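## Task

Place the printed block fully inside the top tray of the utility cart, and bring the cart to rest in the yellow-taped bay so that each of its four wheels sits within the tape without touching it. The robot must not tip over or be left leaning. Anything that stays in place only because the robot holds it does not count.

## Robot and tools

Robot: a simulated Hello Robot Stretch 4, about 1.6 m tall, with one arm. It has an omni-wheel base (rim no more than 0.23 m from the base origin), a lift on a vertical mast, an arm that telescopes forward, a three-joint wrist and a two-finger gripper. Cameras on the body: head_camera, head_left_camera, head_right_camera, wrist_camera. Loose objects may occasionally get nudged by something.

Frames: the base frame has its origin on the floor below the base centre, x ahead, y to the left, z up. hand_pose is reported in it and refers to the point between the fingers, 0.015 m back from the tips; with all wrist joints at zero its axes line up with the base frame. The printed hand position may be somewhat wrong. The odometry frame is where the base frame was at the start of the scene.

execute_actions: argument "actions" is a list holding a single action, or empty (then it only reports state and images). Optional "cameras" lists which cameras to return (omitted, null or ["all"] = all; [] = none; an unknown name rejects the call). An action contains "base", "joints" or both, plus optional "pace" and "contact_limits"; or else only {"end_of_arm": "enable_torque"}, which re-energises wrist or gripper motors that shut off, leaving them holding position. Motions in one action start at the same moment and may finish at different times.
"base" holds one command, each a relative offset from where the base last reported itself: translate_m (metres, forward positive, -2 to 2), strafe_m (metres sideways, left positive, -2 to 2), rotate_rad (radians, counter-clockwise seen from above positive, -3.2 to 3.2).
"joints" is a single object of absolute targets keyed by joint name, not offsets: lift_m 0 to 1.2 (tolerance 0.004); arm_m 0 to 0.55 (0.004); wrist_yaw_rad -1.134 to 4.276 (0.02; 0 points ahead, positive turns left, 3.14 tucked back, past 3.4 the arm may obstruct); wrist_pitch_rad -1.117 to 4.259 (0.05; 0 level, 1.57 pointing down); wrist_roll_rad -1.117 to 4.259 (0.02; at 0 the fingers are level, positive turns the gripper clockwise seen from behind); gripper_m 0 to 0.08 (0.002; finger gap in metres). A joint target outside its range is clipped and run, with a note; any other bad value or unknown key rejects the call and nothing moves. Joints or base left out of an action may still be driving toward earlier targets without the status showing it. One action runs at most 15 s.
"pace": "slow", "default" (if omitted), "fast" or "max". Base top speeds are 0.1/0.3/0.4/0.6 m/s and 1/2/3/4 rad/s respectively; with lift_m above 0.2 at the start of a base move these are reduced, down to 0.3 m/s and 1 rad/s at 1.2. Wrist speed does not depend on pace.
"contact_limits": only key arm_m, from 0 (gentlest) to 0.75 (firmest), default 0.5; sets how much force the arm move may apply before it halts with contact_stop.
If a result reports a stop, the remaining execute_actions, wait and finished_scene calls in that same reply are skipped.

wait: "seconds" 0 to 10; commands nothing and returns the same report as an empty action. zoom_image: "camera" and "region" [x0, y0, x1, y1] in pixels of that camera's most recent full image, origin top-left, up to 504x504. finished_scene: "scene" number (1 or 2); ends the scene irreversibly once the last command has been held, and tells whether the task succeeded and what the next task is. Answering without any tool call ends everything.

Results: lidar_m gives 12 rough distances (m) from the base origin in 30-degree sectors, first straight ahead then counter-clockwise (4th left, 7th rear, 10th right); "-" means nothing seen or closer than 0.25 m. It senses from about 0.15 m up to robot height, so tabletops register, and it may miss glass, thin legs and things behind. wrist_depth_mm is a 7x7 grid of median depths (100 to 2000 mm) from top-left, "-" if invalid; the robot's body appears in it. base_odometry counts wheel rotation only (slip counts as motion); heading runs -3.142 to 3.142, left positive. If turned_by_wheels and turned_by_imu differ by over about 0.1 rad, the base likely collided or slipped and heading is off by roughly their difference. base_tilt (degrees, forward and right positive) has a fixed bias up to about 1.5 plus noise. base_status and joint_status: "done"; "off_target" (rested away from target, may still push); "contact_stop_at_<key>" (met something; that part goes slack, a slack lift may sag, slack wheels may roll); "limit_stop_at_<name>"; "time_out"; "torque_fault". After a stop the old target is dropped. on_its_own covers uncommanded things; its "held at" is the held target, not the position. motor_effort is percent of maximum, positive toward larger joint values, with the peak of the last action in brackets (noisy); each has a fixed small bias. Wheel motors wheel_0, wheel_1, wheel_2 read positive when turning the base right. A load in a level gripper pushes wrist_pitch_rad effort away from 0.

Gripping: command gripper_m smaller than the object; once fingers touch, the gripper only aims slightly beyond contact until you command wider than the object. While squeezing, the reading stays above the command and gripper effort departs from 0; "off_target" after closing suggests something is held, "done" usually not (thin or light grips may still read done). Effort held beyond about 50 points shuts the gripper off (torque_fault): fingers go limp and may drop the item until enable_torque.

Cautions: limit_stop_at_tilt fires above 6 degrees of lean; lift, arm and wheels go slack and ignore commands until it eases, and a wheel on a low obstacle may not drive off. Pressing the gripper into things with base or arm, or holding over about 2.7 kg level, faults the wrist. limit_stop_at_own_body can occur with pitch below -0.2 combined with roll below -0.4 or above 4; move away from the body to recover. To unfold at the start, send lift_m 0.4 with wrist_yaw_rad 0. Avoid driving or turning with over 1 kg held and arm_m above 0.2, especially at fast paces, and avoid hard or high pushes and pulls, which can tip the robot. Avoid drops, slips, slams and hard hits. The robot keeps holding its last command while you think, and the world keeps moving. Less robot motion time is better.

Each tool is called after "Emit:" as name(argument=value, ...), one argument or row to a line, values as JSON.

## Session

Emit:
execute_actions(
  actions=[],
)

Scene clock: 0.00 s.
base_odometry: x=+0.000 y=+0.000 heading=+0.000 (m, m, rad; odometry frame)
turned_by_wheels: +0.000 (rad since the last result)
turned_by_imu: +0.000 (rad since the last result)
base_tilt: forward=-0.1 right=-0.2 (deg)
lidar_m: 1.56 1.67 1.63 0.81 0.84 1.20 2.13 2.28 1.10 0.85 1.76 1.36
base_status: not commanded
joint_positions: lift_m=+0.192 arm_m=-0.003 wrist_yaw_rad=+3.068 wrist_pitch_rad=-0.008 wrist_roll_rad=-0.007 gripper_m=+0.040
joint_status: not commanded
motor_effort: lift_m=+21 arm_m=+0 wrist_yaw_rad=+2 wrist_pitch_rad=-9 wrist_roll_rad=+0 gripper_m=+0 wheel_0=+0 wheel_1=-1 wheel_2=+1 (%)
hand_pose: x=-0.0374 y=+0.1028 z=+0.3724 quat_wxyz=(+0.037, +0.004, -0.004, +0.999) (m; base frame)
wrist_depth_mm: - 142 - - - - - / - 142 - - - - 1182 / 108 142 297 - - - 1366 / 125 143 - - - - 1863 / - - - - - - 1756 / 1397 1397 1281 1397 1229 1336 1308 / 976 946 118 976 102 - 917
pictures: head_camera, head_left_camera, head_right_camera, wrist_camera
Images, in order (width x height): head_camera 420x560, head_left_camera 420x672, head_right_camera 420x672, wrist_camera 616x392.

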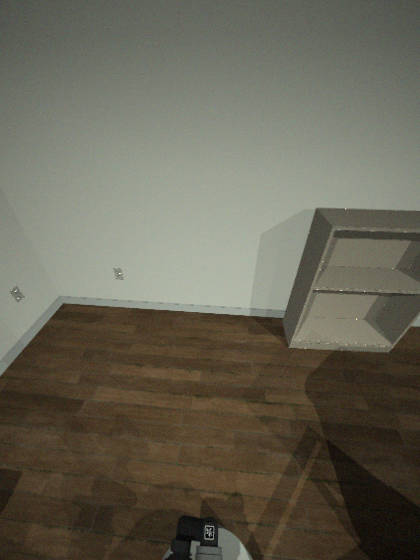

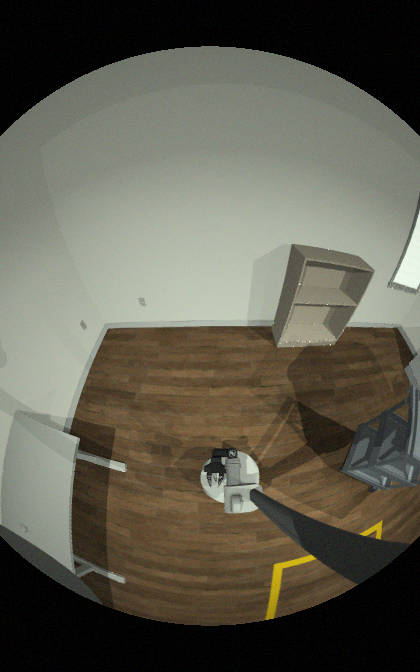

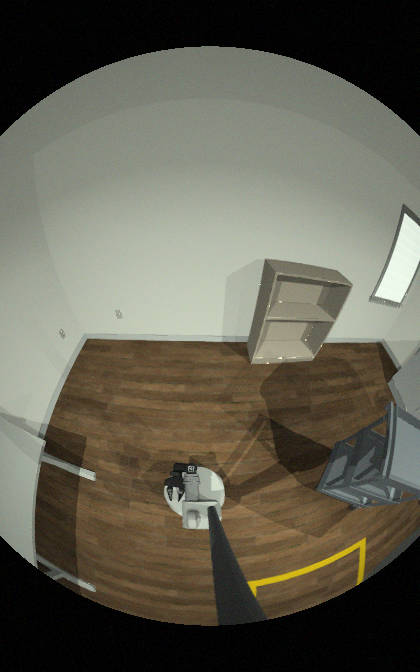

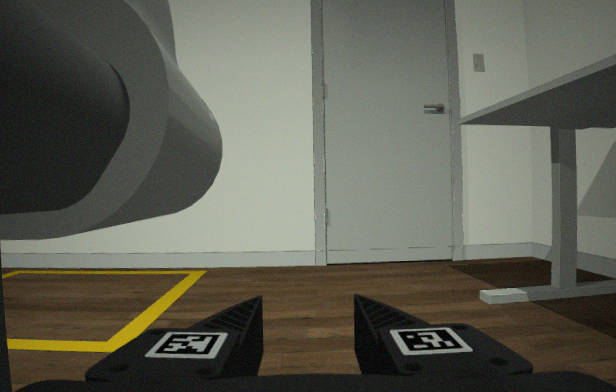

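Table is to the left. Turn to it.

Emit:
execute_actions(
  actions=[
    {"base":{"rotate_rad":1.65},"joints":{"lift_m":0.4,"wrist_yaw_rad":0,"gripper_m":0.08}},
  ],
)

Scene clock: 5.37 s.
base_odometry: x=+0.000 y=+0.000 heading=+1.649 (m, m, rad; odometry frame)
turned_by_wheels: +1.649 (rad since the last result)
turned_by_imu: +1.621 (rad since the last result)
base_tilt: forward=-0.1 right=-0.2 (deg)
lidar_m: 0.80 0.88 1.30 2.12 2.34 0.95 0.88 1.63 1.36 1.56 1.71 1.59
base_status: done
joint_positions: lift_m=+0.400 arm_m=-0.003 wrist_yaw_rad=+0.000 wrist_pitch_rad=-0.008 wrist_roll_rad=-0.007 gripper_m=+0.080
joint_status: all done
motor_effort: lift_m=+23(24) arm_m=-1(1) wrist_yaw_rad=-2(8) wrist_pitch_rad=-9(10) wrist_roll_rad=+0(1) gripper_m=+2(2) wheel_0=-5(9) wheel_1=-3(9) wheel_2=-3(8) (%)
hand_pose: x=+0.3810 y=-0.0873 z=+0.5797 quat_wxyz=(+1.000, -0.004, -0.004, +0.000) (m; base frame)
wrist_depth_mm: 1430 1397 1397 1336 1336 1281 1255 / 1464 1430 1397 1308 1281 1281 1255 / 1397 788 809 854 1336 1281 1255 / 1499 1397 1366 1336 1336 1281 1255 / 1464 1397 1430 1336 1308 1308 1281 / 1430 1397 1397 1366 1308 1308 1281 / - 102 1281 1366 1229 - -
pictures: head_camera, head_left_camera, head_right_camera, wrist_camera
Images, in order (width x height): head_camera 420x560, head_left_camera 420x672, head_right_camera 420x672, wrist_camera 616x392.

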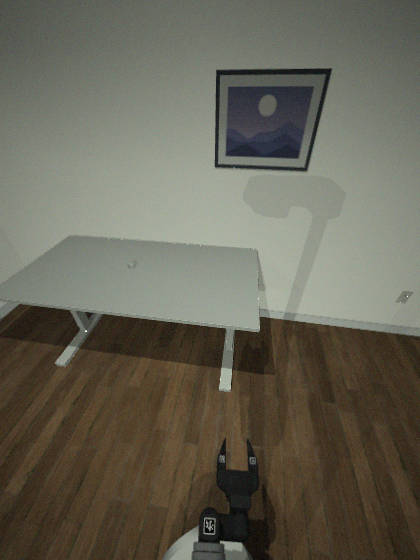

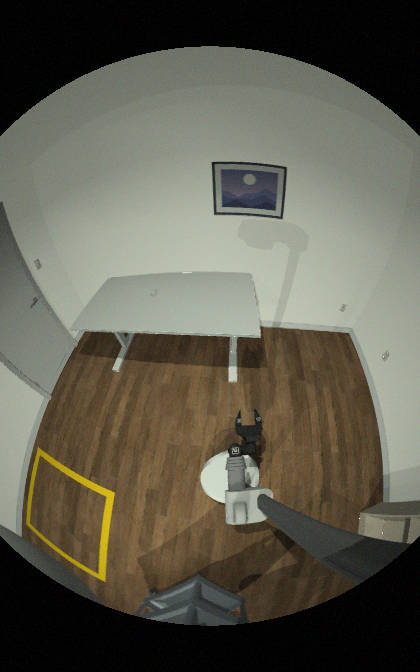

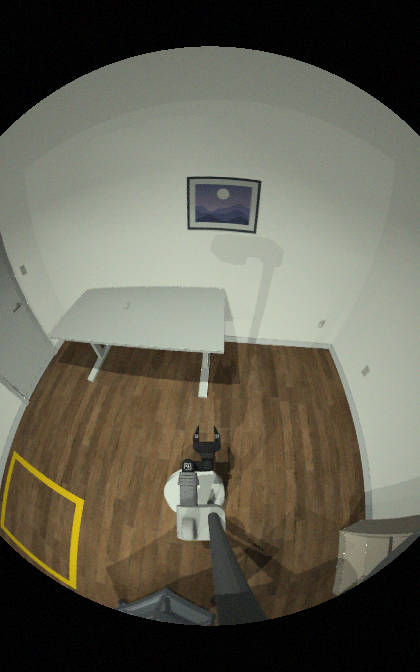

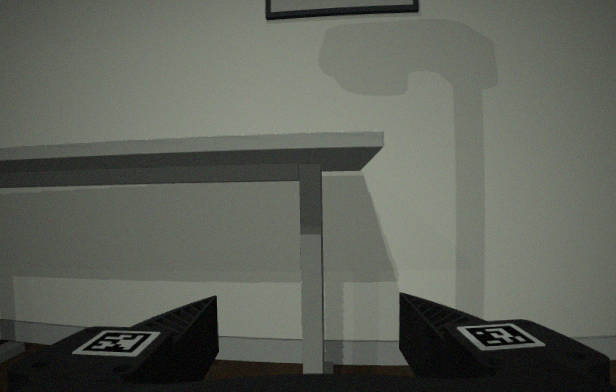

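Emit:
zoom_image(
  camera="head_camera",
  region=[70,220,210,320],
)

Region (70, 220, 210, 320) of head_camera's 420x560 image, scaled by 3.600, with more detail than that image has; it fills the top 360 rows of this view, and the rest is white.

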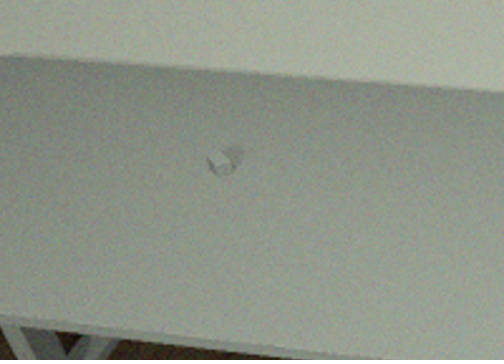

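Emit:
execute_actions(
  actions=[
    {"base":{"strafe_m":0.62},"joints":{"lift_m":1.1,"wrist_pitch_rad":1.57}},
  ],
  cameras=[],
)

Emit:
execute_actions(
  actions=[
    {"base":{"translate_m":0.4},"joints":{"arm_m":0.5}},
  ],
  cameras=["head_left_camera","wrist_camera"],
)

Scene clock: 27.13 s.
base_odometry: x=-0.618 y=-0.048 heading=+1.649 (m, m, rad; odometry frame)
turned_by_wheels: +0.000 (rad since the last result)
turned_by_imu: -0.003 (rad since the last result)
base_tilt: forward=-0.1 right=-0.1 (deg)
lidar_m: 0.86 0.94 1.53 1.51 1.66 2.44 1.05 0.92 1.91 2.18 1.13 0.88
base_status: done
joint_positions: lift_m=+1.100 arm_m=-0.003 wrist_yaw_rad=+0.000 wrist_pitch_rad=+1.570 wrist_roll_rad=-0.007 gripper_m=+0.080
joint_status: all done
motor_effort: lift_m=+23(25) arm_m=+0(0) wrist_yaw_rad=+0(2) wrist_pitch_rad=-1(7) wrist_roll_rad=+1(1) gripper_m=+0(1) wheel_0=-4(10) wheel_1=+2(10) wheel_2=+0(2) (%)
hand_pose: x=+0.1685 y=-0.0874 z=+1.0654 quat_wxyz=(+0.707, -0.003, +0.707, +0.003) (m; base frame)
wrist_depth_mm: 1205 1229 1182 1205 1205 1205 1182 / 1182 1182 1182 1205 1205 1182 1182 / 1182 1205 1182 1182 1160 1182 1205 / 1205 1182 1205 1205 1205 1205 1205 / 1205 1205 991 991 1182 1205 1182 / 1182 1205 976 991 1160 1182 1205 / - 102 1205 1205 1205 - -
pictures: none
No camera images: the call's "cameras" was empty. Leave "cameras" out to get every camera's image.

Scene clock: 29.97 s.
base_odometry: x=-0.649 y=+0.350 heading=+1.650 (m, m, rad; odometry frame)
turned_by_wheels: +0.001 (rad since the last result)
turned_by_imu: +0.000 (rad since the last result)
base_tilt: forward=+0.0 right=-0.1 (deg)
lidar_m: 0.47 0.50 0.77 1.46 1.64 2.50 1.36 1.32 2.10 2.24 0.60 0.48
base_status: done
joint_positions: lift_m=+1.100 arm_m=+0.499 wrist_yaw_rad=+0.000 wrist_pitch_rad=+1.570 wrist_roll_rad=-0.008 gripper_m=+0.080
joint_status: all done
motor_effort: lift_m=+22(23) arm_m=+6(7) wrist_yaw_rad=-2(1) wrist_pitch_rad=-2(2) wrist_roll_rad=+1(1) gripper_m=+1(0) wheel_0=+4(8) wheel_1=+3(9) wheel_2=+1(11) (%)
hand_pose: x=+0.6701 y=-0.0874 z=+1.0654 quat_wxyz=(+0.707, -0.003, +0.707, +0.003) (m; base frame)
wrist_depth_mm: 484 484 484 488 488 480 488 / 484 492 488 488 484 488 488 / 488 488 492 492 492 488 488 / 488 488 484 484 492 492 496 / 492 496 492 492 488 488 488 / 496 492 488 496 492 492 492 / - 102 492 496 496 - -
pictures: head_left_camera, wrist_camera
Images, in order (width x height): head_left_camera 420x672, wrist_camera 616x392.

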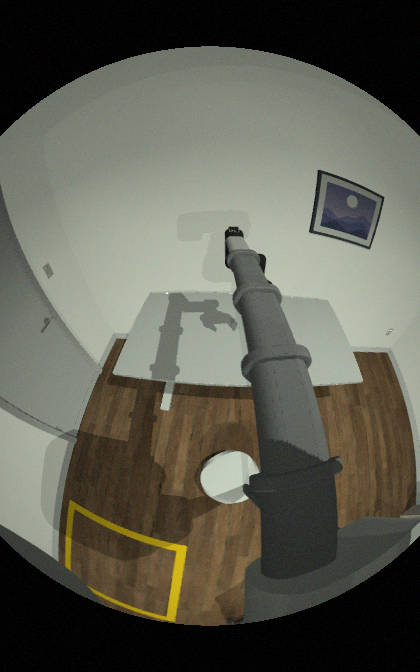

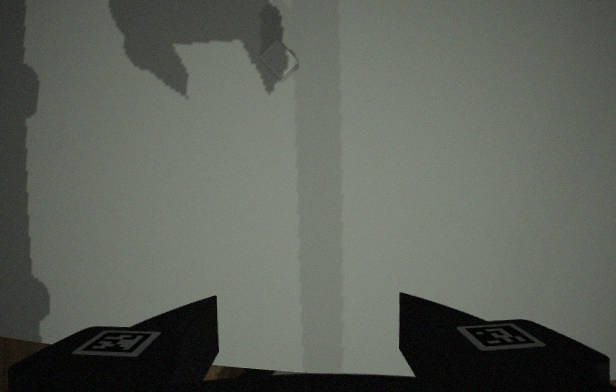

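Emit:
execute_actions(
  actions=[
    {"base":{"translate_m":0.165},"joints":{"arm_m":0.54,"lift_m":0.98}},
  ],
  cameras=[],
)

Emit:
execute_actions(
  actions=[
    {"base":{"strafe_m":0.03},"joints":{"lift_m":0.9}},
  ],
  cameras=["wrist_camera"],
)

Scene clock: 37.80 s.
base_odometry: x=-0.662 y=+0.515 heading=+1.650 (m, m, rad; odometry frame)
turned_by_wheels: +0.000 (rad since the last result)
turned_by_imu: -0.001 (rad since the last result)
base_tilt: forward=+0.0 right=-0.2 (deg)
lidar_m: 0.31 0.33 0.52 1.43 1.62 2.45 1.52 1.47 2.20 2.25 0.41 0.31
base_status: done
joint_positions: lift_m=+0.980 arm_m=+0.539 wrist_yaw_rad=+0.000 wrist_pitch_rad=+1.570 wrist_roll_rad=-0.008 gripper_m=+0.080
joint_status: all done
motor_effort: lift_m=+18(21) arm_m=+6(8) wrist_yaw_rad=+0(1) wrist_pitch_rad=-2(2) wrist_roll_rad=+1(1) gripper_m=+0(1) wheel_0=+5(10) wheel_1=+2(7) wheel_2=-1(12) (%)
hand_pose: x=+0.7100 y=-0.0874 z=+0.9457 quat_wxyz=(+0.707, -0.003, +0.707, +0.003) (m; base frame)
wrist_depth_mm: 366 368 368 368 368 370 370 / 368 370 373 370 370 370 368 / 373 368 370 375 373 373 375 / 370 373 373 375 375 375 373 / 373 370 373 373 373 373 375 / 375 373 370 375 373 375 375 / - 102 375 377 377 - -
pictures: none
No camera images: the call's "cameras" was empty. Leave "cameras" out to get every camera's image.

Scene clock: 39.10 s.
base_odometry: x=-0.692 y=+0.512 heading=+1.650 (m, m, rad; odometry frame)
turned_by_wheels: +0.000 (rad since the last result)
turned_by_imu: -0.001 (rad since the last result)
base_tilt: forward=-0.1 right=-0.2 (deg)
lidar_m: 0.31 0.35 0.51 1.40 1.55 2.39 1.54 1.47 2.23 2.29 0.41 0.32
base_status: done
joint_positions: lift_m=+0.900 arm_m=+0.539 wrist_yaw_rad=+0.000 wrist_pitch_rad=+1.570 wrist_roll_rad=-0.008 gripper_m=+0.080
joint_status: all done
motor_effort: lift_m=+18(18) arm_m=+6(6) wrist_yaw_rad=+2(0) wrist_pitch_rad=-2(2) wrist_roll_rad=+0(2) gripper_m=+2(1) wheel_0=+0(12) wheel_1=+0(10) wheel_2=+0(1) (%)
hand_pose: x=+0.7100 y=-0.0874 z=+0.8657 quat_wxyz=(+0.707, -0.003, +0.707, +0.003) (m; base frame)
wrist_depth_mm: 289 290 291 291 290 291 291 / 291 289 291 291 291 293 291 / 291 293 293 293 291 293 293 / 294 294 294 293 293 294 294 / 293 294 296 296 297 297 294 / 294 294 296 296 296 294 296 / - 102 297 296 298 - -
pictures: wrist_camera
Images, in order (width x height): wrist_camera 616x392.

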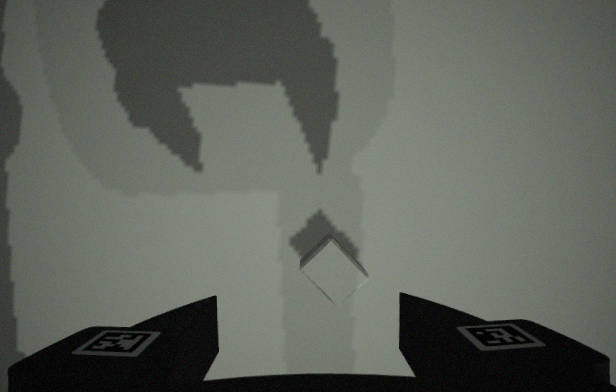

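Emit:
zoom_image(
  camera="wrist_camera",
  region=[250,200,430,330],
)

Region (250, 200, 430, 330) of wrist_camera's 616x392 image, scaled by 2.800.

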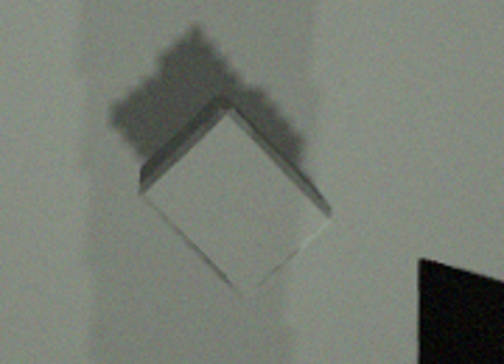

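Emit:
execute_actions(
  actions=[
    {"base":{"strafe_m":-0.018},"joints":{"wrist_roll_rad":-0.78,"arm_m":0.535,"lift_m":0.85}},
  ],
  cameras=["wrist_camera"],
)

Scene clock: 51.43 s.
base_odometry: x=-0.675 y=+0.514 heading=+1.650 (m, m, rad; odometry frame)
turned_by_wheels: +0.000 (rad since the last result)
turned_by_imu: -0.002 (rad since the last result)
base_tilt: forward=-0.1 right=-0.2 (deg)
lidar_m: 0.29 0.33 0.54 1.43 1.59 2.43 1.49 1.48 2.19 2.27 0.41 0.32
base_status: done
joint_positions: lift_m=+0.850 arm_m=+0.536 wrist_yaw_rad=+0.000 wrist_pitch_rad=+1.570 wrist_roll_rad=-0.780 gripper_m=+0.080
joint_status: all done
motor_effort: lift_m=+18(19) arm_m=-6(7) wrist_yaw_rad=+1(1) wrist_pitch_rad=-2(2) wrist_roll_rad=+0(4) gripper_m=+0(1) wheel_0=+2(13) wheel_1=-3(12) wheel_2=+0(0) (%)
hand_pose: x=+0.7071 y=-0.0874 z=+0.8158 quat_wxyz=(+0.654, -0.269, +0.654, +0.269) (m; base frame)
wrist_depth_mm: 242 244 243 243 243 241 241 / 244 244 243 242 243 243 242 / 245 243 243 244 244 242 242 / 245 245 244 244 244 244 244 / 246 247 246 243 243 244 245 / 247 247 246 244 246 244 245 / - 102 247 247 246 - -
pictures: wrist_camera
Images, in order (width x height): wrist_camera 616x392.

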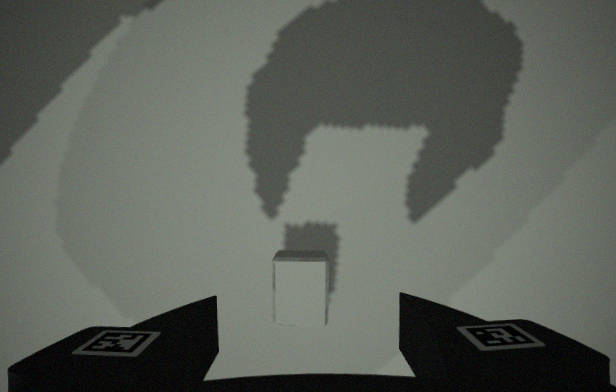

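Emit:
execute_actions(
  actions=[
    {"joints":{"lift_m":0.803}},
  ],
  cameras=["wrist_camera"],
)

Emit:
execute_actions(
  actions=[
    {"joints":{"gripper_m":0.015}},
  ],
  cameras=["wrist_camera"],
)

Emit:
execute_actions(
  actions=[
    {"joints":{"lift_m":0.95}},
  ],
  cameras=["wrist_camera"],
)

Scene clock: 60.07 s.
base_odometry: x=-0.675 y=+0.514 heading=+1.650 (m, m, rad; odometry frame)
turned_by_wheels: +0.000 (rad since the last result)
turned_by_imu: -0.001 (rad since the last result)
base_tilt: forward=+0.0 right=-0.2 (deg)
lidar_m: 0.29 0.35 0.50 1.42 1.58 2.44 1.49 1.50 2.21 2.27 0.43 0.30
base_status: not commanded
joint_positions: lift_m=+0.803 arm_m=+0.536 wrist_yaw_rad=+0.000 wrist_pitch_rad=+1.570 wrist_roll_rad=-0.780 gripper_m=+0.080
joint_status: all done
motor_effort: lift_m=+18(18) arm_m=-6(6) wrist_yaw_rad=-1(3) wrist_pitch_rad=-2(2) wrist_roll_rad=-1(1) gripper_m=-1(0) wheel_0=+2(2) wheel_1=-3(2) wheel_2=+0(1) (%)
hand_pose: x=+0.7071 y=-0.0874 z=+0.7687 quat_wxyz=(+0.654, -0.269, +0.654, +0.269) (m; base frame)
wrist_depth_mm: 197 197 196 196 196 195 - / 197 197 197 196 195 195 196 / 198 198 196 197 196 196 196 / 199 198 198 197 198 197 196 / 199 198 198 198 197 197 197 / 200 199 199 170 198 198 197 / - 102 200 199 198 - -
pictures: wrist_camera
Images, in order (width x height): wrist_camera 616x392.

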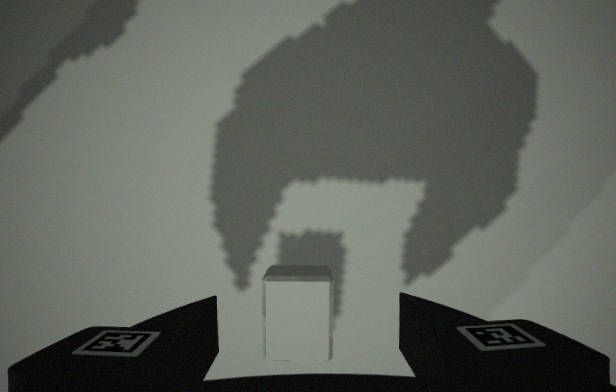

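Scene clock: 61.33 s.
base_odometry: x=-0.675 y=+0.514 heading=+1.650 (m, m, rad; odometry frame)
turned_by_wheels: +0.000 (rad since the last result)
turned_by_imu: +0.000 (rad since the last result)
base_tilt: forward=-0.1 right=-0.2 (deg)
lidar_m: 0.31 0.35 0.52 1.42 1.59 2.42 1.52 1.46 2.22 2.28 0.41 0.31
base_status: not commanded
joint_positions: lift_m=+0.803 arm_m=+0.536 wrist_yaw_rad=+0.000 wrist_pitch_rad=+1.570 wrist_roll_rad=-0.780 gripper_m=+0.015
joint_status: all done
motor_effort: lift_m=+18(18) arm_m=-6(6) wrist_yaw_rad=+0(1) wrist_pitch_rad=-3(2) wrist_roll_rad=+0(1) gripper_m=-3(3) wheel_0=+2(2) wheel_1=-3(3) wheel_2=+0(0) (%)
hand_pose: x=+0.7071 y=-0.0874 z=+0.7687 quat_wxyz=(+0.654, -0.269, +0.654, +0.269) (m; base frame)
wrist_depth_mm: 197 196 196 196 196 195 - / 197 196 196 197 196 196 195 / 198 198 198 196 196 196 196 / 198 198 198 198 197 197 197 / 200 199 198 197 198 198 196 / 200 199 199 169 198 198 198 / 200 200 - 170 - 198 -
pictures: wrist_camera
Images, in order (width x height): wrist_camera 616x392.

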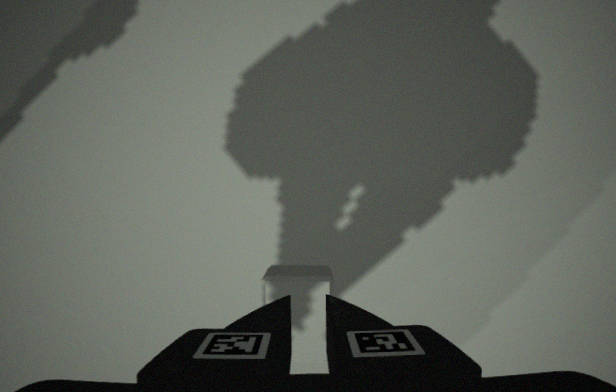

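Scene clock: 63.00 s.
base_odometry: x=-0.675 y=+0.514 heading=+1.650 (m, m, rad; odometry frame)
turned_by_wheels: +0.000 (rad since the last result)
turned_by_imu: -0.001 (rad since the last result)
base_tilt: forward=+0.0 right=-0.2 (deg)
lidar_m: 0.31 0.36 0.52 1.42 1.58 2.42 1.50 1.48 2.18 2.26 0.42 0.32
base_status: not commanded
joint_positions: lift_m=+0.950 arm_m=+0.536 wrist_yaw_rad=+0.000 wrist_pitch_rad=+1.570 wrist_roll_rad=-0.780 gripper_m=+0.015
joint_status: all done
motor_effort: lift_m=+23(24) arm_m=-6(6) wrist_yaw_rad=-1(2) wrist_pitch_rad=-2(3) wrist_roll_rad=+0(1) gripper_m=-2(2) wheel_0=+2(2) wheel_1=-3(2) wheel_2=+0(0) (%)
hand_pose: x=+0.7071 y=-0.0874 z=+0.9154 quat_wxyz=(+0.654, -0.269, +0.654, +0.269) (m; base frame)
wrist_depth_mm: 342 342 340 340 338 340 338 / 343 343 342 342 338 340 340 / 342 345 342 342 342 340 338 / 342 347 343 342 343 340 345 / 343 343 343 343 342 343 342 / 343 347 345 343 343 342 345 / 347 345 - 342 - 340 343
pictures: wrist_camera
Images, in order (width x height): wrist_camera 616x392.

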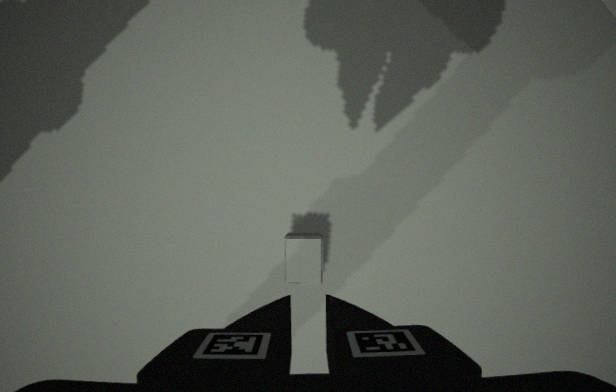

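Emit:
execute_actions(
  actions=[
    {"joints":{"lift_m":0.83,"gripper_m":0.07}},
  ],
  cameras=["wrist_camera"],
)

Emit:
execute_actions(
  actions=[
    {"joints":{"lift_m":0.783},"pace":"slow"},
  ],
  cameras=["wrist_camera"],
)

Scene clock: 73.27 s.
base_odometry: x=-0.675 y=+0.514 heading=+1.650 (m, m, rad; odometry frame)
turned_by_wheels: +0.000 (rad since the last result)
turned_by_imu: -0.001 (rad since the last result)
base_tilt: forward=+0.0 right=-0.2 (deg)
lidar_m: 0.31 0.34 0.53 1.43 1.59 2.40 1.50 1.47 2.19 2.27 0.43 0.32
base_status: not commanded
joint_positions: lift_m=+0.830 arm_m=+0.536 wrist_yaw_rad=+0.000 wrist_pitch_rad=+1.570 wrist_roll_rad=-0.780 gripper_m=+0.070
joint_status: all done
motor_effort: lift_m=+18(22) arm_m=-6(6) wrist_yaw_rad=-2(0) wrist_pitch_rad=-2(2) wrist_roll_rad=+0(1) gripper_m=+2(1) wheel_0=+2(2) wheel_1=-3(3) wheel_2=+0(0) (%)
hand_pose: x=+0.7071 y=-0.0874 z=+0.7957 quat_wxyz=(+0.654, -0.269, +0.654, +0.269) (m; base frame)
wrist_depth_mm: 224 224 223 222 222 221 222 / 224 223 224 224 223 223 222 / 224 224 224 224 224 222 223 / 226 225 225 224 224 223 223 / 226 225 225 224 224 224 224 / 226 224 225 197 225 224 224 / - - 148 226 151 - -
pictures: wrist_camera
Images, in order (width x height): wrist_camera 616x392.

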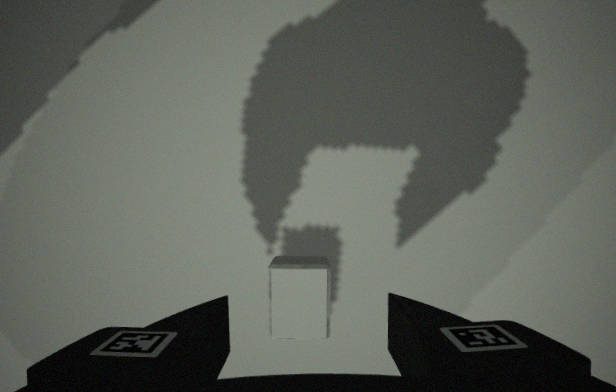

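Scene clock: 74.53 s.
base_odometry: x=-0.675 y=+0.514 heading=+1.650 (m, m, rad; odometry frame)
turned_by_wheels: +0.000 (rad since the last result)
turned_by_imu: +0.000 (rad since the last result)
base_tilt: forward=-0.1 right=-0.2 (deg)
lidar_m: 0.30 0.33 0.50 1.42 1.59 2.41 1.50 1.45 2.18 2.28 0.41 0.32
base_status: not commanded
joint_positions: lift_m=+0.783 arm_m=+0.536 wrist_yaw_rad=+0.000 wrist_pitch_rad=+1.570 wrist_roll_rad=-0.780 gripper_m=+0.070
joint_status: all done
motor_effort: lift_m=+18(19) arm_m=-6(6) wrist_yaw_rad=+1(0) wrist_pitch_rad=-3(2) wrist_roll_rad=+0(1) gripper_m=+1(1) wheel_0=+2(2) wheel_1=-3(3) wheel_2=+0(0) (%)
hand_pose: x=+0.7071 y=-0.0874 z=+0.7488 quat_wxyz=(+0.654, -0.269, +0.654, +0.269) (m; base frame)
wrist_depth_mm: 178 177 176 177 175 175 - / 178 177 177 177 177 176 176 / 178 177 178 177 177 177 176 / 179 178 178 178 176 177 177 / 179 179 178 178 177 177 177 / 179 179 179 150 178 178 178 / - - 148 150 151 - -
pictures: wrist_camera
Images, in order (width x height): wrist_camera 616x392.

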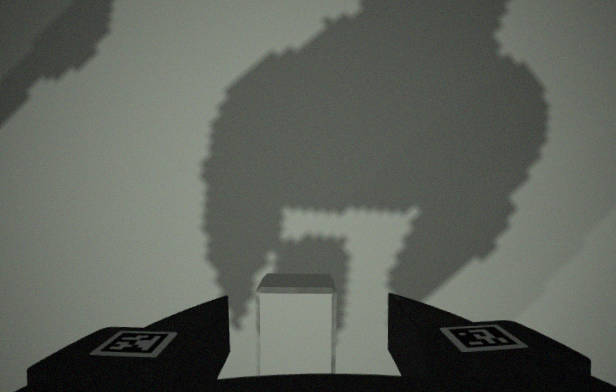

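Emit:
execute_actions(
  actions=[
    {"joints":{"gripper_m":0.015}},
  ],
  cameras=["wrist_camera"],
)

Scene clock: 80.83 s.
base_odometry: x=-0.675 y=+0.514 heading=+1.650 (m, m, rad; odometry frame)
turned_by_wheels: +0.000 (rad since the last result)
turned_by_imu: -0.001 (rad since the last result)
base_tilt: forward=+0.0 right=-0.2 (deg)
lidar_m: 0.32 0.35 0.52 1.42 1.58 2.42 1.52 1.46 2.21 2.27 0.42 0.33
base_status: not commanded
joint_positions: lift_m=+0.783 arm_m=+0.536 wrist_yaw_rad=+0.000 wrist_pitch_rad=+1.570 wrist_roll_rad=-0.780 gripper_m=+0.030
joint_status: gripper_m off_target (ended at +0.030, target +0.015)
on_its_own: gripper_m is held at +0.025, not at your +0.015, by its contact guard: the fingers met something
motor_effort: lift_m=+18(18) arm_m=-6(6) wrist_yaw_rad=-1(1) wrist_pitch_rad=-2(2) wrist_roll_rad=-1(0) gripper_m=-38(38) wheel_0=+2(2) wheel_1=-3(3) wheel_2=+0(0) (%)
hand_pose: x=+0.7071 y=-0.0874 z=+0.7488 quat_wxyz=(+0.654, -0.269, +0.654, +0.269) (m; base frame)
wrist_depth_mm: 177 177 177 176 176 175 - / 177 178 177 177 176 176 176 / 179 177 178 177 177 177 176 / 178 179 178 177 177 177 177 / 179 179 178 178 178 178 177 / 179 179 179 150 179 178 178 / 180 180 104 151 - - -
pictures: wrist_camera
Images, in order (width x height): wrist_camera 616x392.

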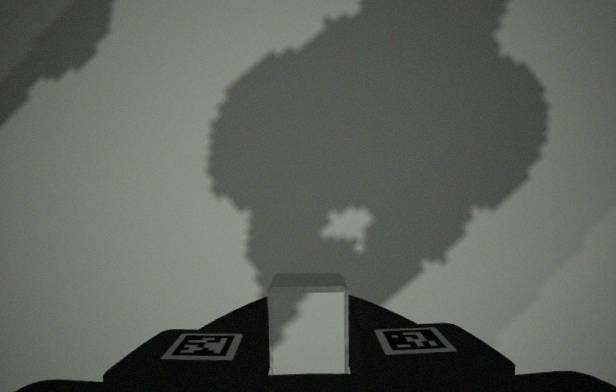

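Emit:
execute_actions(
  actions=[
    {"joints":{"lift_m":1.0}},
  ],
  cameras=["wrist_camera"],
)

Emit:
execute_actions(
  actions=[
    {"joints":{"arm_m":0.1,"wrist_roll_rad":0.0,"lift_m":1.15},"base":{"translate_m":-0.35}},
  ],
  cameras=[],
)

Emit:
execute_actions(
  actions=[
    {"base":{"rotate_rad":2.7}},
  ],
)

Scene clock: 88.27 s.
base_odometry: x=-0.675 y=+0.514 heading=+1.650 (m, m, rad; odometry frame)
turned_by_wheels: +0.000 (rad since the last result)
turned_by_imu: -0.002 (rad since the last result)
base_tilt: forward=-0.1 right=-0.2 (deg)
lidar_m: 0.30 0.34 0.51 1.41 1.58 2.43 1.50 1.49 2.19 2.27 0.39 0.31
base_status: not commanded
joint_positions: lift_m=+1.000 arm_m=+0.536 wrist_yaw_rad=+0.000 wrist_pitch_rad=+1.570 wrist_roll_rad=-0.780 gripper_m=+0.030
joint_status: all done
on_its_own: gripper_m is held at +0.025, not at your +0.015, by its contact guard: the fingers met something
motor_effort: lift_m=+23(24) arm_m=-6(6) wrist_yaw_rad=+0(0) wrist_pitch_rad=-2(3) wrist_roll_rad=+0(0) gripper_m=-38(38) wheel_0=+2(2) wheel_1=-3(3) wheel_2=+0(0) (%)
hand_pose: x=+0.7071 y=-0.0874 z=+0.9653 quat_wxyz=(+0.654, -0.269, +0.654, +0.269) (m; base frame)
wrist_depth_mm: 392 392 389 387 389 389 387 / 392 392 389 387 389 389 389 / 397 394 389 392 389 387 392 / 394 392 392 392 387 389 389 / 394 397 392 392 392 394 394 / 394 394 397 150 394 394 392 / 402 394 104 150 - - 392
pictures: wrist_camera
Images, in order (width x height): wrist_camera 616x392.

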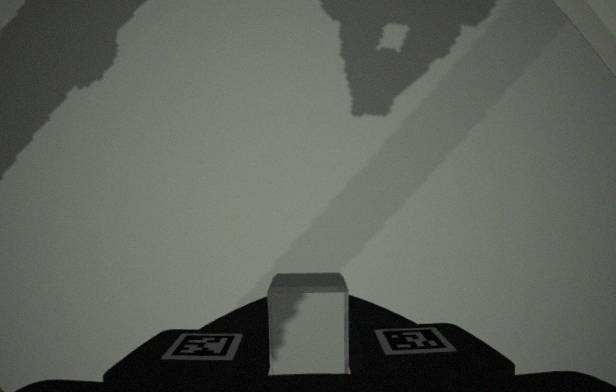

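Scene clock: 90.90 s.
base_odometry: x=-0.647 y=+0.165 heading=+1.650 (m, m, rad; odometry frame)
turned_by_wheels: +0.000 (rad since the last result)
turned_by_imu: -0.001 (rad since the last result)
base_tilt: forward=-0.1 right=-0.2 (deg)
lidar_m: 0.67 0.72 1.50 1.47 1.65 2.47 1.24 1.14 2.01 2.23 0.89 0.66
base_status: done
joint_positions: lift_m=+1.150 arm_m=+0.101 wrist_yaw_rad=+0.000 wrist_pitch_rad=+1.570 wrist_roll_rad=+0.000 gripper_m=+0.030
joint_status: all done
on_its_own: gripper_m is held at +0.025, not at your +0.015, by its contact guard: the fingers met something
motor_effort: lift_m=+23(24) arm_m=-6(7) wrist_yaw_rad=+0(1) wrist_pitch_rad=-3(3) wrist_roll_rad=+0(3) gripper_m=-37(38) wheel_0=-3(10) wheel_1=-1(8) wheel_2=+0(10) (%)
hand_pose: x=+0.2720 y=-0.0874 z=+1.1153 quat_wxyz=(+0.707, +0.000, +0.707, +0.000) (m; base frame)
wrist_depth_mm: 1182 1229 1229 1229 1229 1229 1182 / 1229 1229 1229 1229 1255 1229 1229 / 1255 1205 1229 1182 1229 1255 1255 / 1255 1229 1255 1255 1205 1229 1255 / 1255 1229 1281 1025 1229 1255 1255 / 1229 1255 1025 150 1255 1281 1281 / 1229 1281 104 150 - - 1255
pictures: none
No camera images: the call's "cameras" was empty. Leave "cameras" out to get every camera's image.

Scene clock: 94.53 s.
base_odometry: x=-0.647 y=+0.165 heading=-1.934 (m, m, rad; odometry frame)
turned_by_wheels: +2.699 (rad since the last result)
turned_by_imu: +2.655 (rad since the last result)
base_tilt: forward=-0.1 right=-0.1 (deg)
lidar_m: 2.61 1.19 1.15 2.04 2.26 0.83 0.68 0.65 0.74 1.46 1.49 1.72
base_status: done
joint_positions: lift_m=+1.150 arm_m=+0.101 wrist_yaw_rad=+0.000 wrist_pitch_rad=+1.570 wrist_roll_rad=+0.000 gripper_m=+0.030
joint_status: not commanded
on_its_own: gripper_m is held at +0.025, not at your +0.015, by its contact guard: the fingers met something
motor_effort: lift_m=+23(23) arm_m=-7(6) wrist_yaw_rad=-2(1) wrist_pitch_rad=-3(3) wrist_roll_rad=+1(1) gripper_m=-37(37) wheel_0=-5(13) wheel_1=-3(6) wheel_2=-2(8) (%)
hand_pose: x=+0.2721 y=-0.0874 z=+1.1154 quat_wxyz=(+0.707, +0.000, +0.707, +0.000) (m; base frame)
wrist_depth_mm: 1229 1229 1205 1255 1182 1229 1255 / 1229 1255 1205 1229 1229 1229 1229 / 1281 1229 1229 1255 1205 1229 1205 / 1182 1229 1229 1229 1255 1255 1255 / 1255 1229 1255 1025 1255 1255 1229 / 1255 1229 1025 150 1255 1229 1255 / 1255 1229 104 150 - - 1255
pictures: head_camera, head_left_camera, head_right_camera, wrist_camera
Images, in order (width x height): head_camera 420x560, head_left_camera 420x672, head_right_camera 420x672, wrist_camera 616x392.

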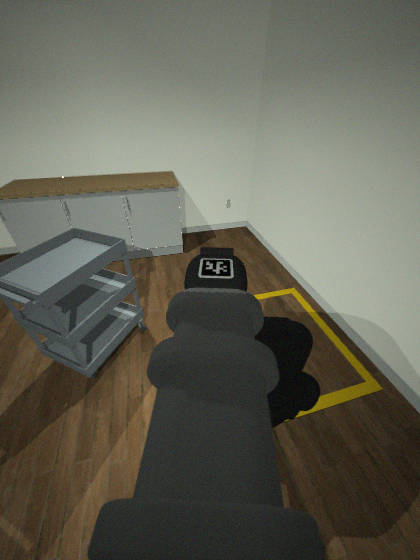

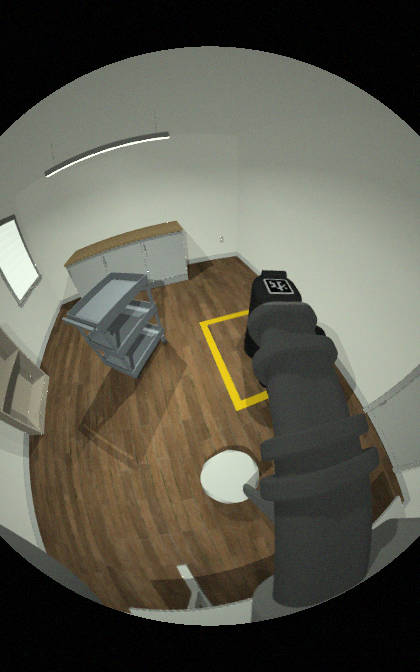

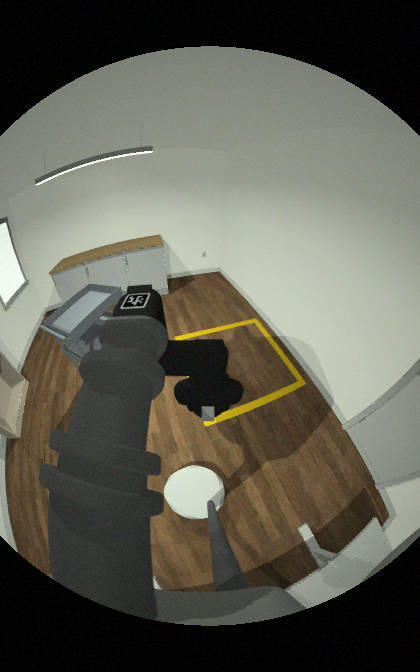

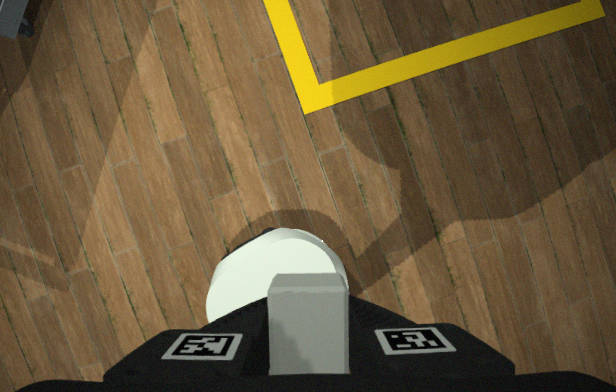

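Emit:
execute_actions(
  actions=[
    {"base":{"rotate_rad":0.65},"joints":{"lift_m":1.2}},
  ],
  cameras=[],
)

Emit:
execute_actions(
  actions=[
    {"base":{"translate_m":0.5},"joints":{"arm_m":0.45}},
  ],
)

Scene clock: 105.17 s.
base_odometry: x=-0.647 y=+0.165 heading=-1.285 (m, m, rad; odometry frame)
turned_by_wheels: +0.649 (rad since the last result)
turned_by_imu: +0.637 (rad since the last result)
base_tilt: forward=-0.1 right=-0.2 (deg)
lidar_m: 1.17 1.48 2.03 2.27 0.79 0.67 0.67 0.85 1.46 1.51 1.82 2.58
base_status: done
joint_positions: lift_m=+1.199 arm_m=+0.101 wrist_yaw_rad=+0.000 wrist_pitch_rad=+1.570 wrist_roll_rad=+0.000 gripper_m=+0.030
joint_status: all done
on_its_own: gripper_m is held at +0.025, not at your +0.015, by its contact guard: the fingers met something
motor_effort: lift_m=+23(23) arm_m=-7(6) wrist_yaw_rad=+1(2) wrist_pitch_rad=-3(3) wrist_roll_rad=+0(0) gripper_m=-37(38) wheel_0=-5(7) wheel_1=-3(8) wheel_2=-3(9) (%)
hand_pose: x=+0.2721 y=-0.0874 z=+1.1648 quat_wxyz=(+0.707, +0.000, +0.707, +0.000) (m; base frame)
wrist_depth_mm: 1255 1281 1255 1281 1255 1281 1281 / 1281 1281 1255 1281 1308 1308 1308 / 1255 1281 1281 1281 1281 1281 1308 / 1308 1255 1281 1281 1281 1308 1308 / 1281 1308 1281 1098 1308 1281 1308 / 1281 1229 1118 150 1308 1336 1308 / 1281 1281 104 150 - - 1281
pictures: none
No camera images: the call's "cameras" was empty. Leave "cameras" out to get every camera's image.

Scene clock: 108.33 s.
base_odometry: x=-0.506 y=-0.315 heading=-1.285 (m, m, rad; odometry frame)
turned_by_wheels: +0.000 (rad since the last result)
turned_by_imu: +0.000 (rad since the last result)
base_tilt: forward=-0.1 right=-0.2 (deg)
lidar_m: 0.67 0.65 1.76 2.08 1.29 1.14 1.15 1.43 1.66 1.67 2.05 0.96
base_status: done
joint_positions: lift_m=+1.199 arm_m=+0.449 wrist_yaw_rad=+0.000 wrist_pitch_rad=+1.570 wrist_roll_rad=+0.000 gripper_m=+0.030
joint_status: all done
on_its_own: gripper_m is held at +0.025, not at your +0.015, by its contact guard: the fingers met something
motor_effort: lift_m=+22(23) arm_m=+6(7) wrist_yaw_rad=-1(0) wrist_pitch_rad=-1(3) wrist_roll_rad=+0(0) gripper_m=-37(38) wheel_0=+3(9) wheel_1=+1(8) wheel_2=+1(12) (%)
hand_pose: x=+0.6200 y=-0.0874 z=+1.1649 quat_wxyz=(+0.707, +0.000, +0.707, +0.000) (m; base frame)
wrist_depth_mm: 508 508 508 517 778 1229 1281 / 508 512 512 750 1281 1255 1281 / 466 517 517 1308 1281 1281 1281 / 1281 508 1255 1255 1281 1336 1308 / 1308 1308 1255 1281 1281 1308 1255 / 1281 1308 1255 150 1336 1308 1336 / 1281 1336 104 150 - - 1308
pictures: head_camera, head_left_camera, head_right_camera, wrist_camera
Images, in order (width x height): head_camera 420x560, head_left_camera 420x672, head_right_camera 420x672, wrist_camera 616x392.

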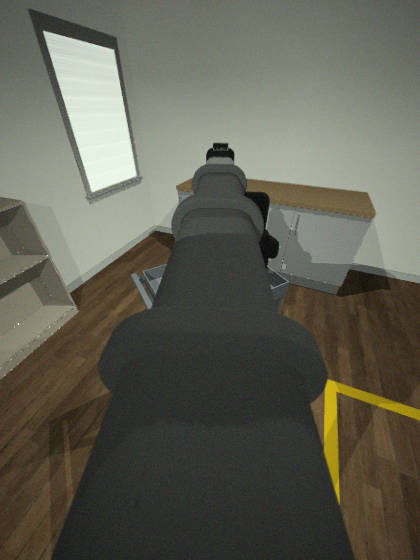

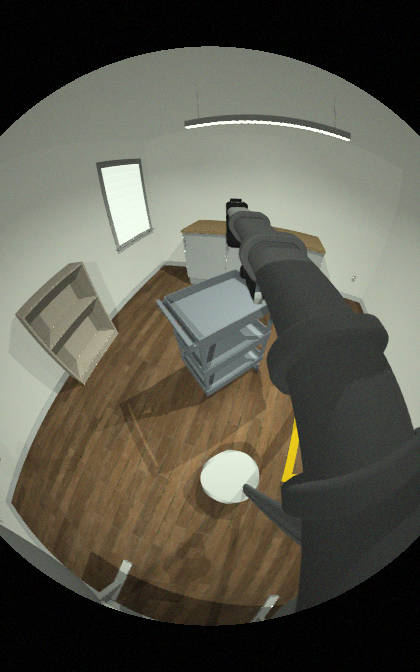

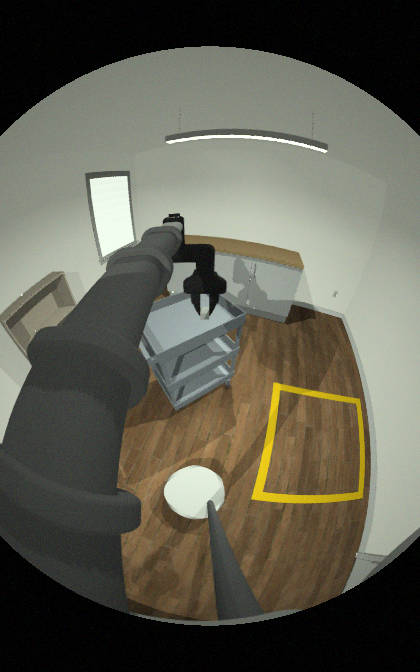

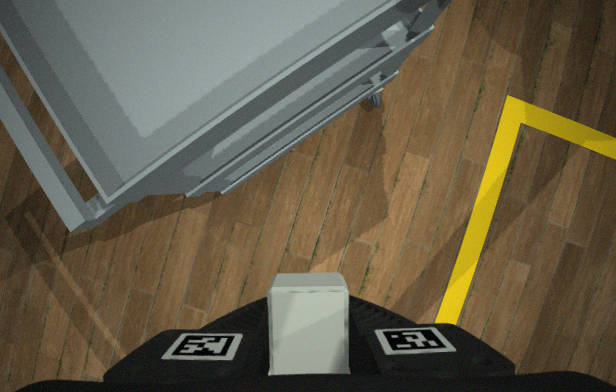

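Emit:
execute_actions(
  actions=[
    {"base":{"translate_m":0.26},"joints":{"arm_m":0.54}},
  ],
  cameras=[],
)

Emit:
execute_actions(
  actions=[
    {"base":{"strafe_m":0.09}},
  ],
  cameras=["head_right_camera","wrist_camera"],
)

Scene clock: 122.93 s.
base_odometry: x=-0.432 y=-0.564 heading=-1.284 (m, m, rad; odometry frame)
turned_by_wheels: +0.001 (rad since the last result)
turned_by_imu: -0.001 (rad since the last result)
base_tilt: forward=-0.1 right=-0.2 (deg)
lidar_m: 0.43 0.41 1.63 2.02 2.45 1.41 1.41 1.92 1.74 1.76 2.13 0.60
base_status: done
joint_positions: lift_m=+1.199 arm_m=+0.539 wrist_yaw_rad=+0.000 wrist_pitch_rad=+1.570 wrist_roll_rad=+0.000 gripper_m=+0.030
joint_status: all done
on_its_own: gripper_m is held at +0.025, not at your +0.015, by its contact guard: the fingers met something
motor_effort: lift_m=+23(22) arm_m=+6(7) wrist_yaw_rad=+0(2) wrist_pitch_rad=-2(2) wrist_roll_rad=+1(0) gripper_m=-38(38) wheel_0=+4(8) wheel_1=+2(8) wheel_2=+1(11) (%)
hand_pose: x=+0.7100 y=-0.0874 z=+1.1649 quat_wxyz=(+0.707, +0.000, +0.707, +0.000) (m; base frame)
wrist_depth_mm: 1255 492 512 504 512 1281 1229 / 512 508 512 512 512 1281 1255 / 508 517 512 512 512 512 1281 / 512 517 517 517 517 521 1281 / 517 521 512 517 512 1308 1281 / 512 521 517 150 466 1308 1281 / 477 517 104 150 - - 1281
pictures: none
No camera images: the call's "cameras" was empty. Leave "cameras" out to get every camera's image.

Scene clock: 124.33 s.
base_odometry: x=-0.346 y=-0.539 heading=-1.284 (m, m, rad; odometry frame)
turned_by_wheels: +0.000 (rad since the last result)
turned_by_imu: -0.001 (rad since the last result)
base_tilt: forward=+0.0 right=-0.1 (deg)
lidar_m: 0.38 0.37 1.56 1.93 2.35 1.37 1.38 1.70 1.84 1.85 2.24 0.56
base_status: done
joint_positions: lift_m=+1.199 arm_m=+0.539 wrist_yaw_rad=+0.000 wrist_pitch_rad=+1.570 wrist_roll_rad=+0.000 gripper_m=+0.030
joint_status: not commanded
on_its_own: gripper_m is held at +0.025, not at your +0.015, by its contact guard: the fingers met something
motor_effort: lift_m=+22(22) arm_m=+6(6) wrist_yaw_rad=-2(0) wrist_pitch_rad=-2(2) wrist_roll_rad=+1(2) gripper_m=-37(38) wheel_0=-3(11) wheel_1=+1(10) wheel_2=+0(1) (%)
hand_pose: x=+0.7100 y=-0.0874 z=+1.1649 quat_wxyz=(+0.707, +0.000, +0.707, +0.000) (m; base frame)
wrist_depth_mm: 1308 1255 504 512 508 508 1255 / 1255 508 512 512 512 512 1281 / 504 508 521 512 512 508 1281 / 517 512 512 517 512 512 504 / 488 512 517 525 517 521 1281 / 459 521 521 150 496 1308 1281 / 473 473 104 150 - - 1255
pictures: head_right_camera, wrist_camera
Images, in order (width x height): head_right_camera 420x672, wrist_camera 616x392.

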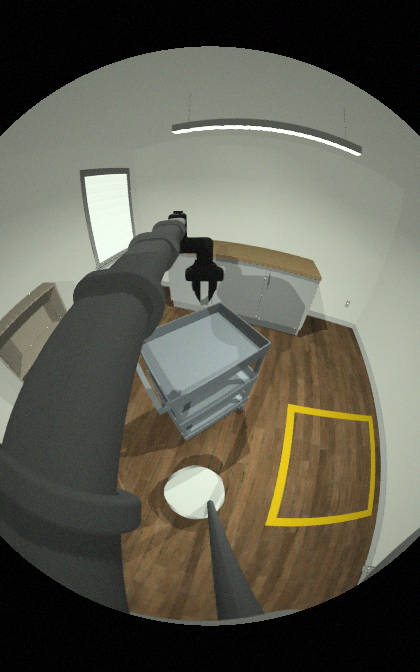

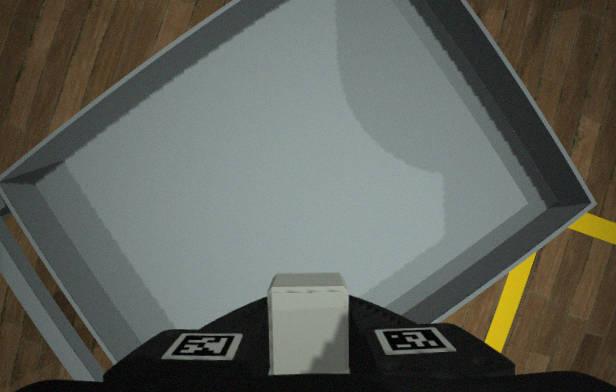

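Emit:
execute_actions(
  actions=[
    {"joints":{"lift_m":0.95,"wrist_roll_rad":-0.6}},
  ],
  cameras=["wrist_camera"],
)

Scene clock: 131.47 s.
base_odometry: x=-0.346 y=-0.539 heading=-1.284 (m, m, rad; odometry frame)
turned_by_wheels: +0.000 (rad since the last result)
turned_by_imu: -0.002 (rad since the last result)
base_tilt: forward=+0.0 right=-0.2 (deg)
lidar_m: 0.39 0.38 1.54 1.89 2.37 1.38 1.39 1.67 1.83 1.84 2.27 0.56
base_status: not commanded
joint_positions: lift_m=+0.950 arm_m=+0.539 wrist_yaw_rad=+0.000 wrist_pitch_rad=+1.570 wrist_roll_rad=-0.600 gripper_m=+0.030
joint_status: all done
on_its_own: gripper_m is held at +0.025, not at your +0.015, by its contact guard: the fingers met something
motor_effort: lift_m=+18(22) arm_m=+6(6) wrist_yaw_rad=-1(1) wrist_pitch_rad=-2(2) wrist_roll_rad=+0(5) gripper_m=-39(38) wheel_0=-3(3) wheel_1=+1(1) wheel_2=+0(0) (%)
hand_pose: x=+0.7100 y=-0.0874 z=+0.9157 quat_wxyz=(+0.676, -0.209, +0.675, +0.209) (m; base frame)
wrist_depth_mm: 268 268 268 268 267 266 266 / 270 268 268 268 270 267 267 / 268 268 270 270 268 267 267 / 272 272 270 268 270 270 270 / 271 272 272 271 270 271 270 / 273 272 271 150 271 271 271 / 273 273 104 151 - - 271
pictures: wrist_camera
Images, in order (width x height): wrist_camera 616x392.

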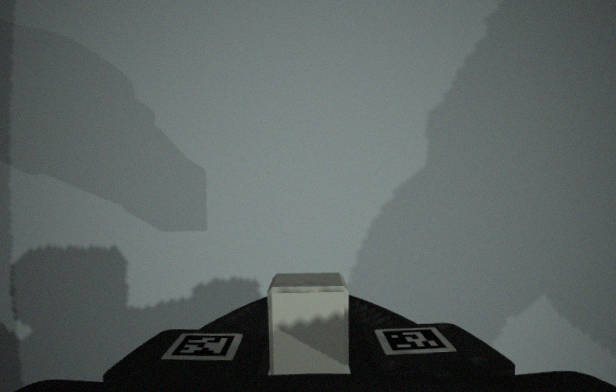

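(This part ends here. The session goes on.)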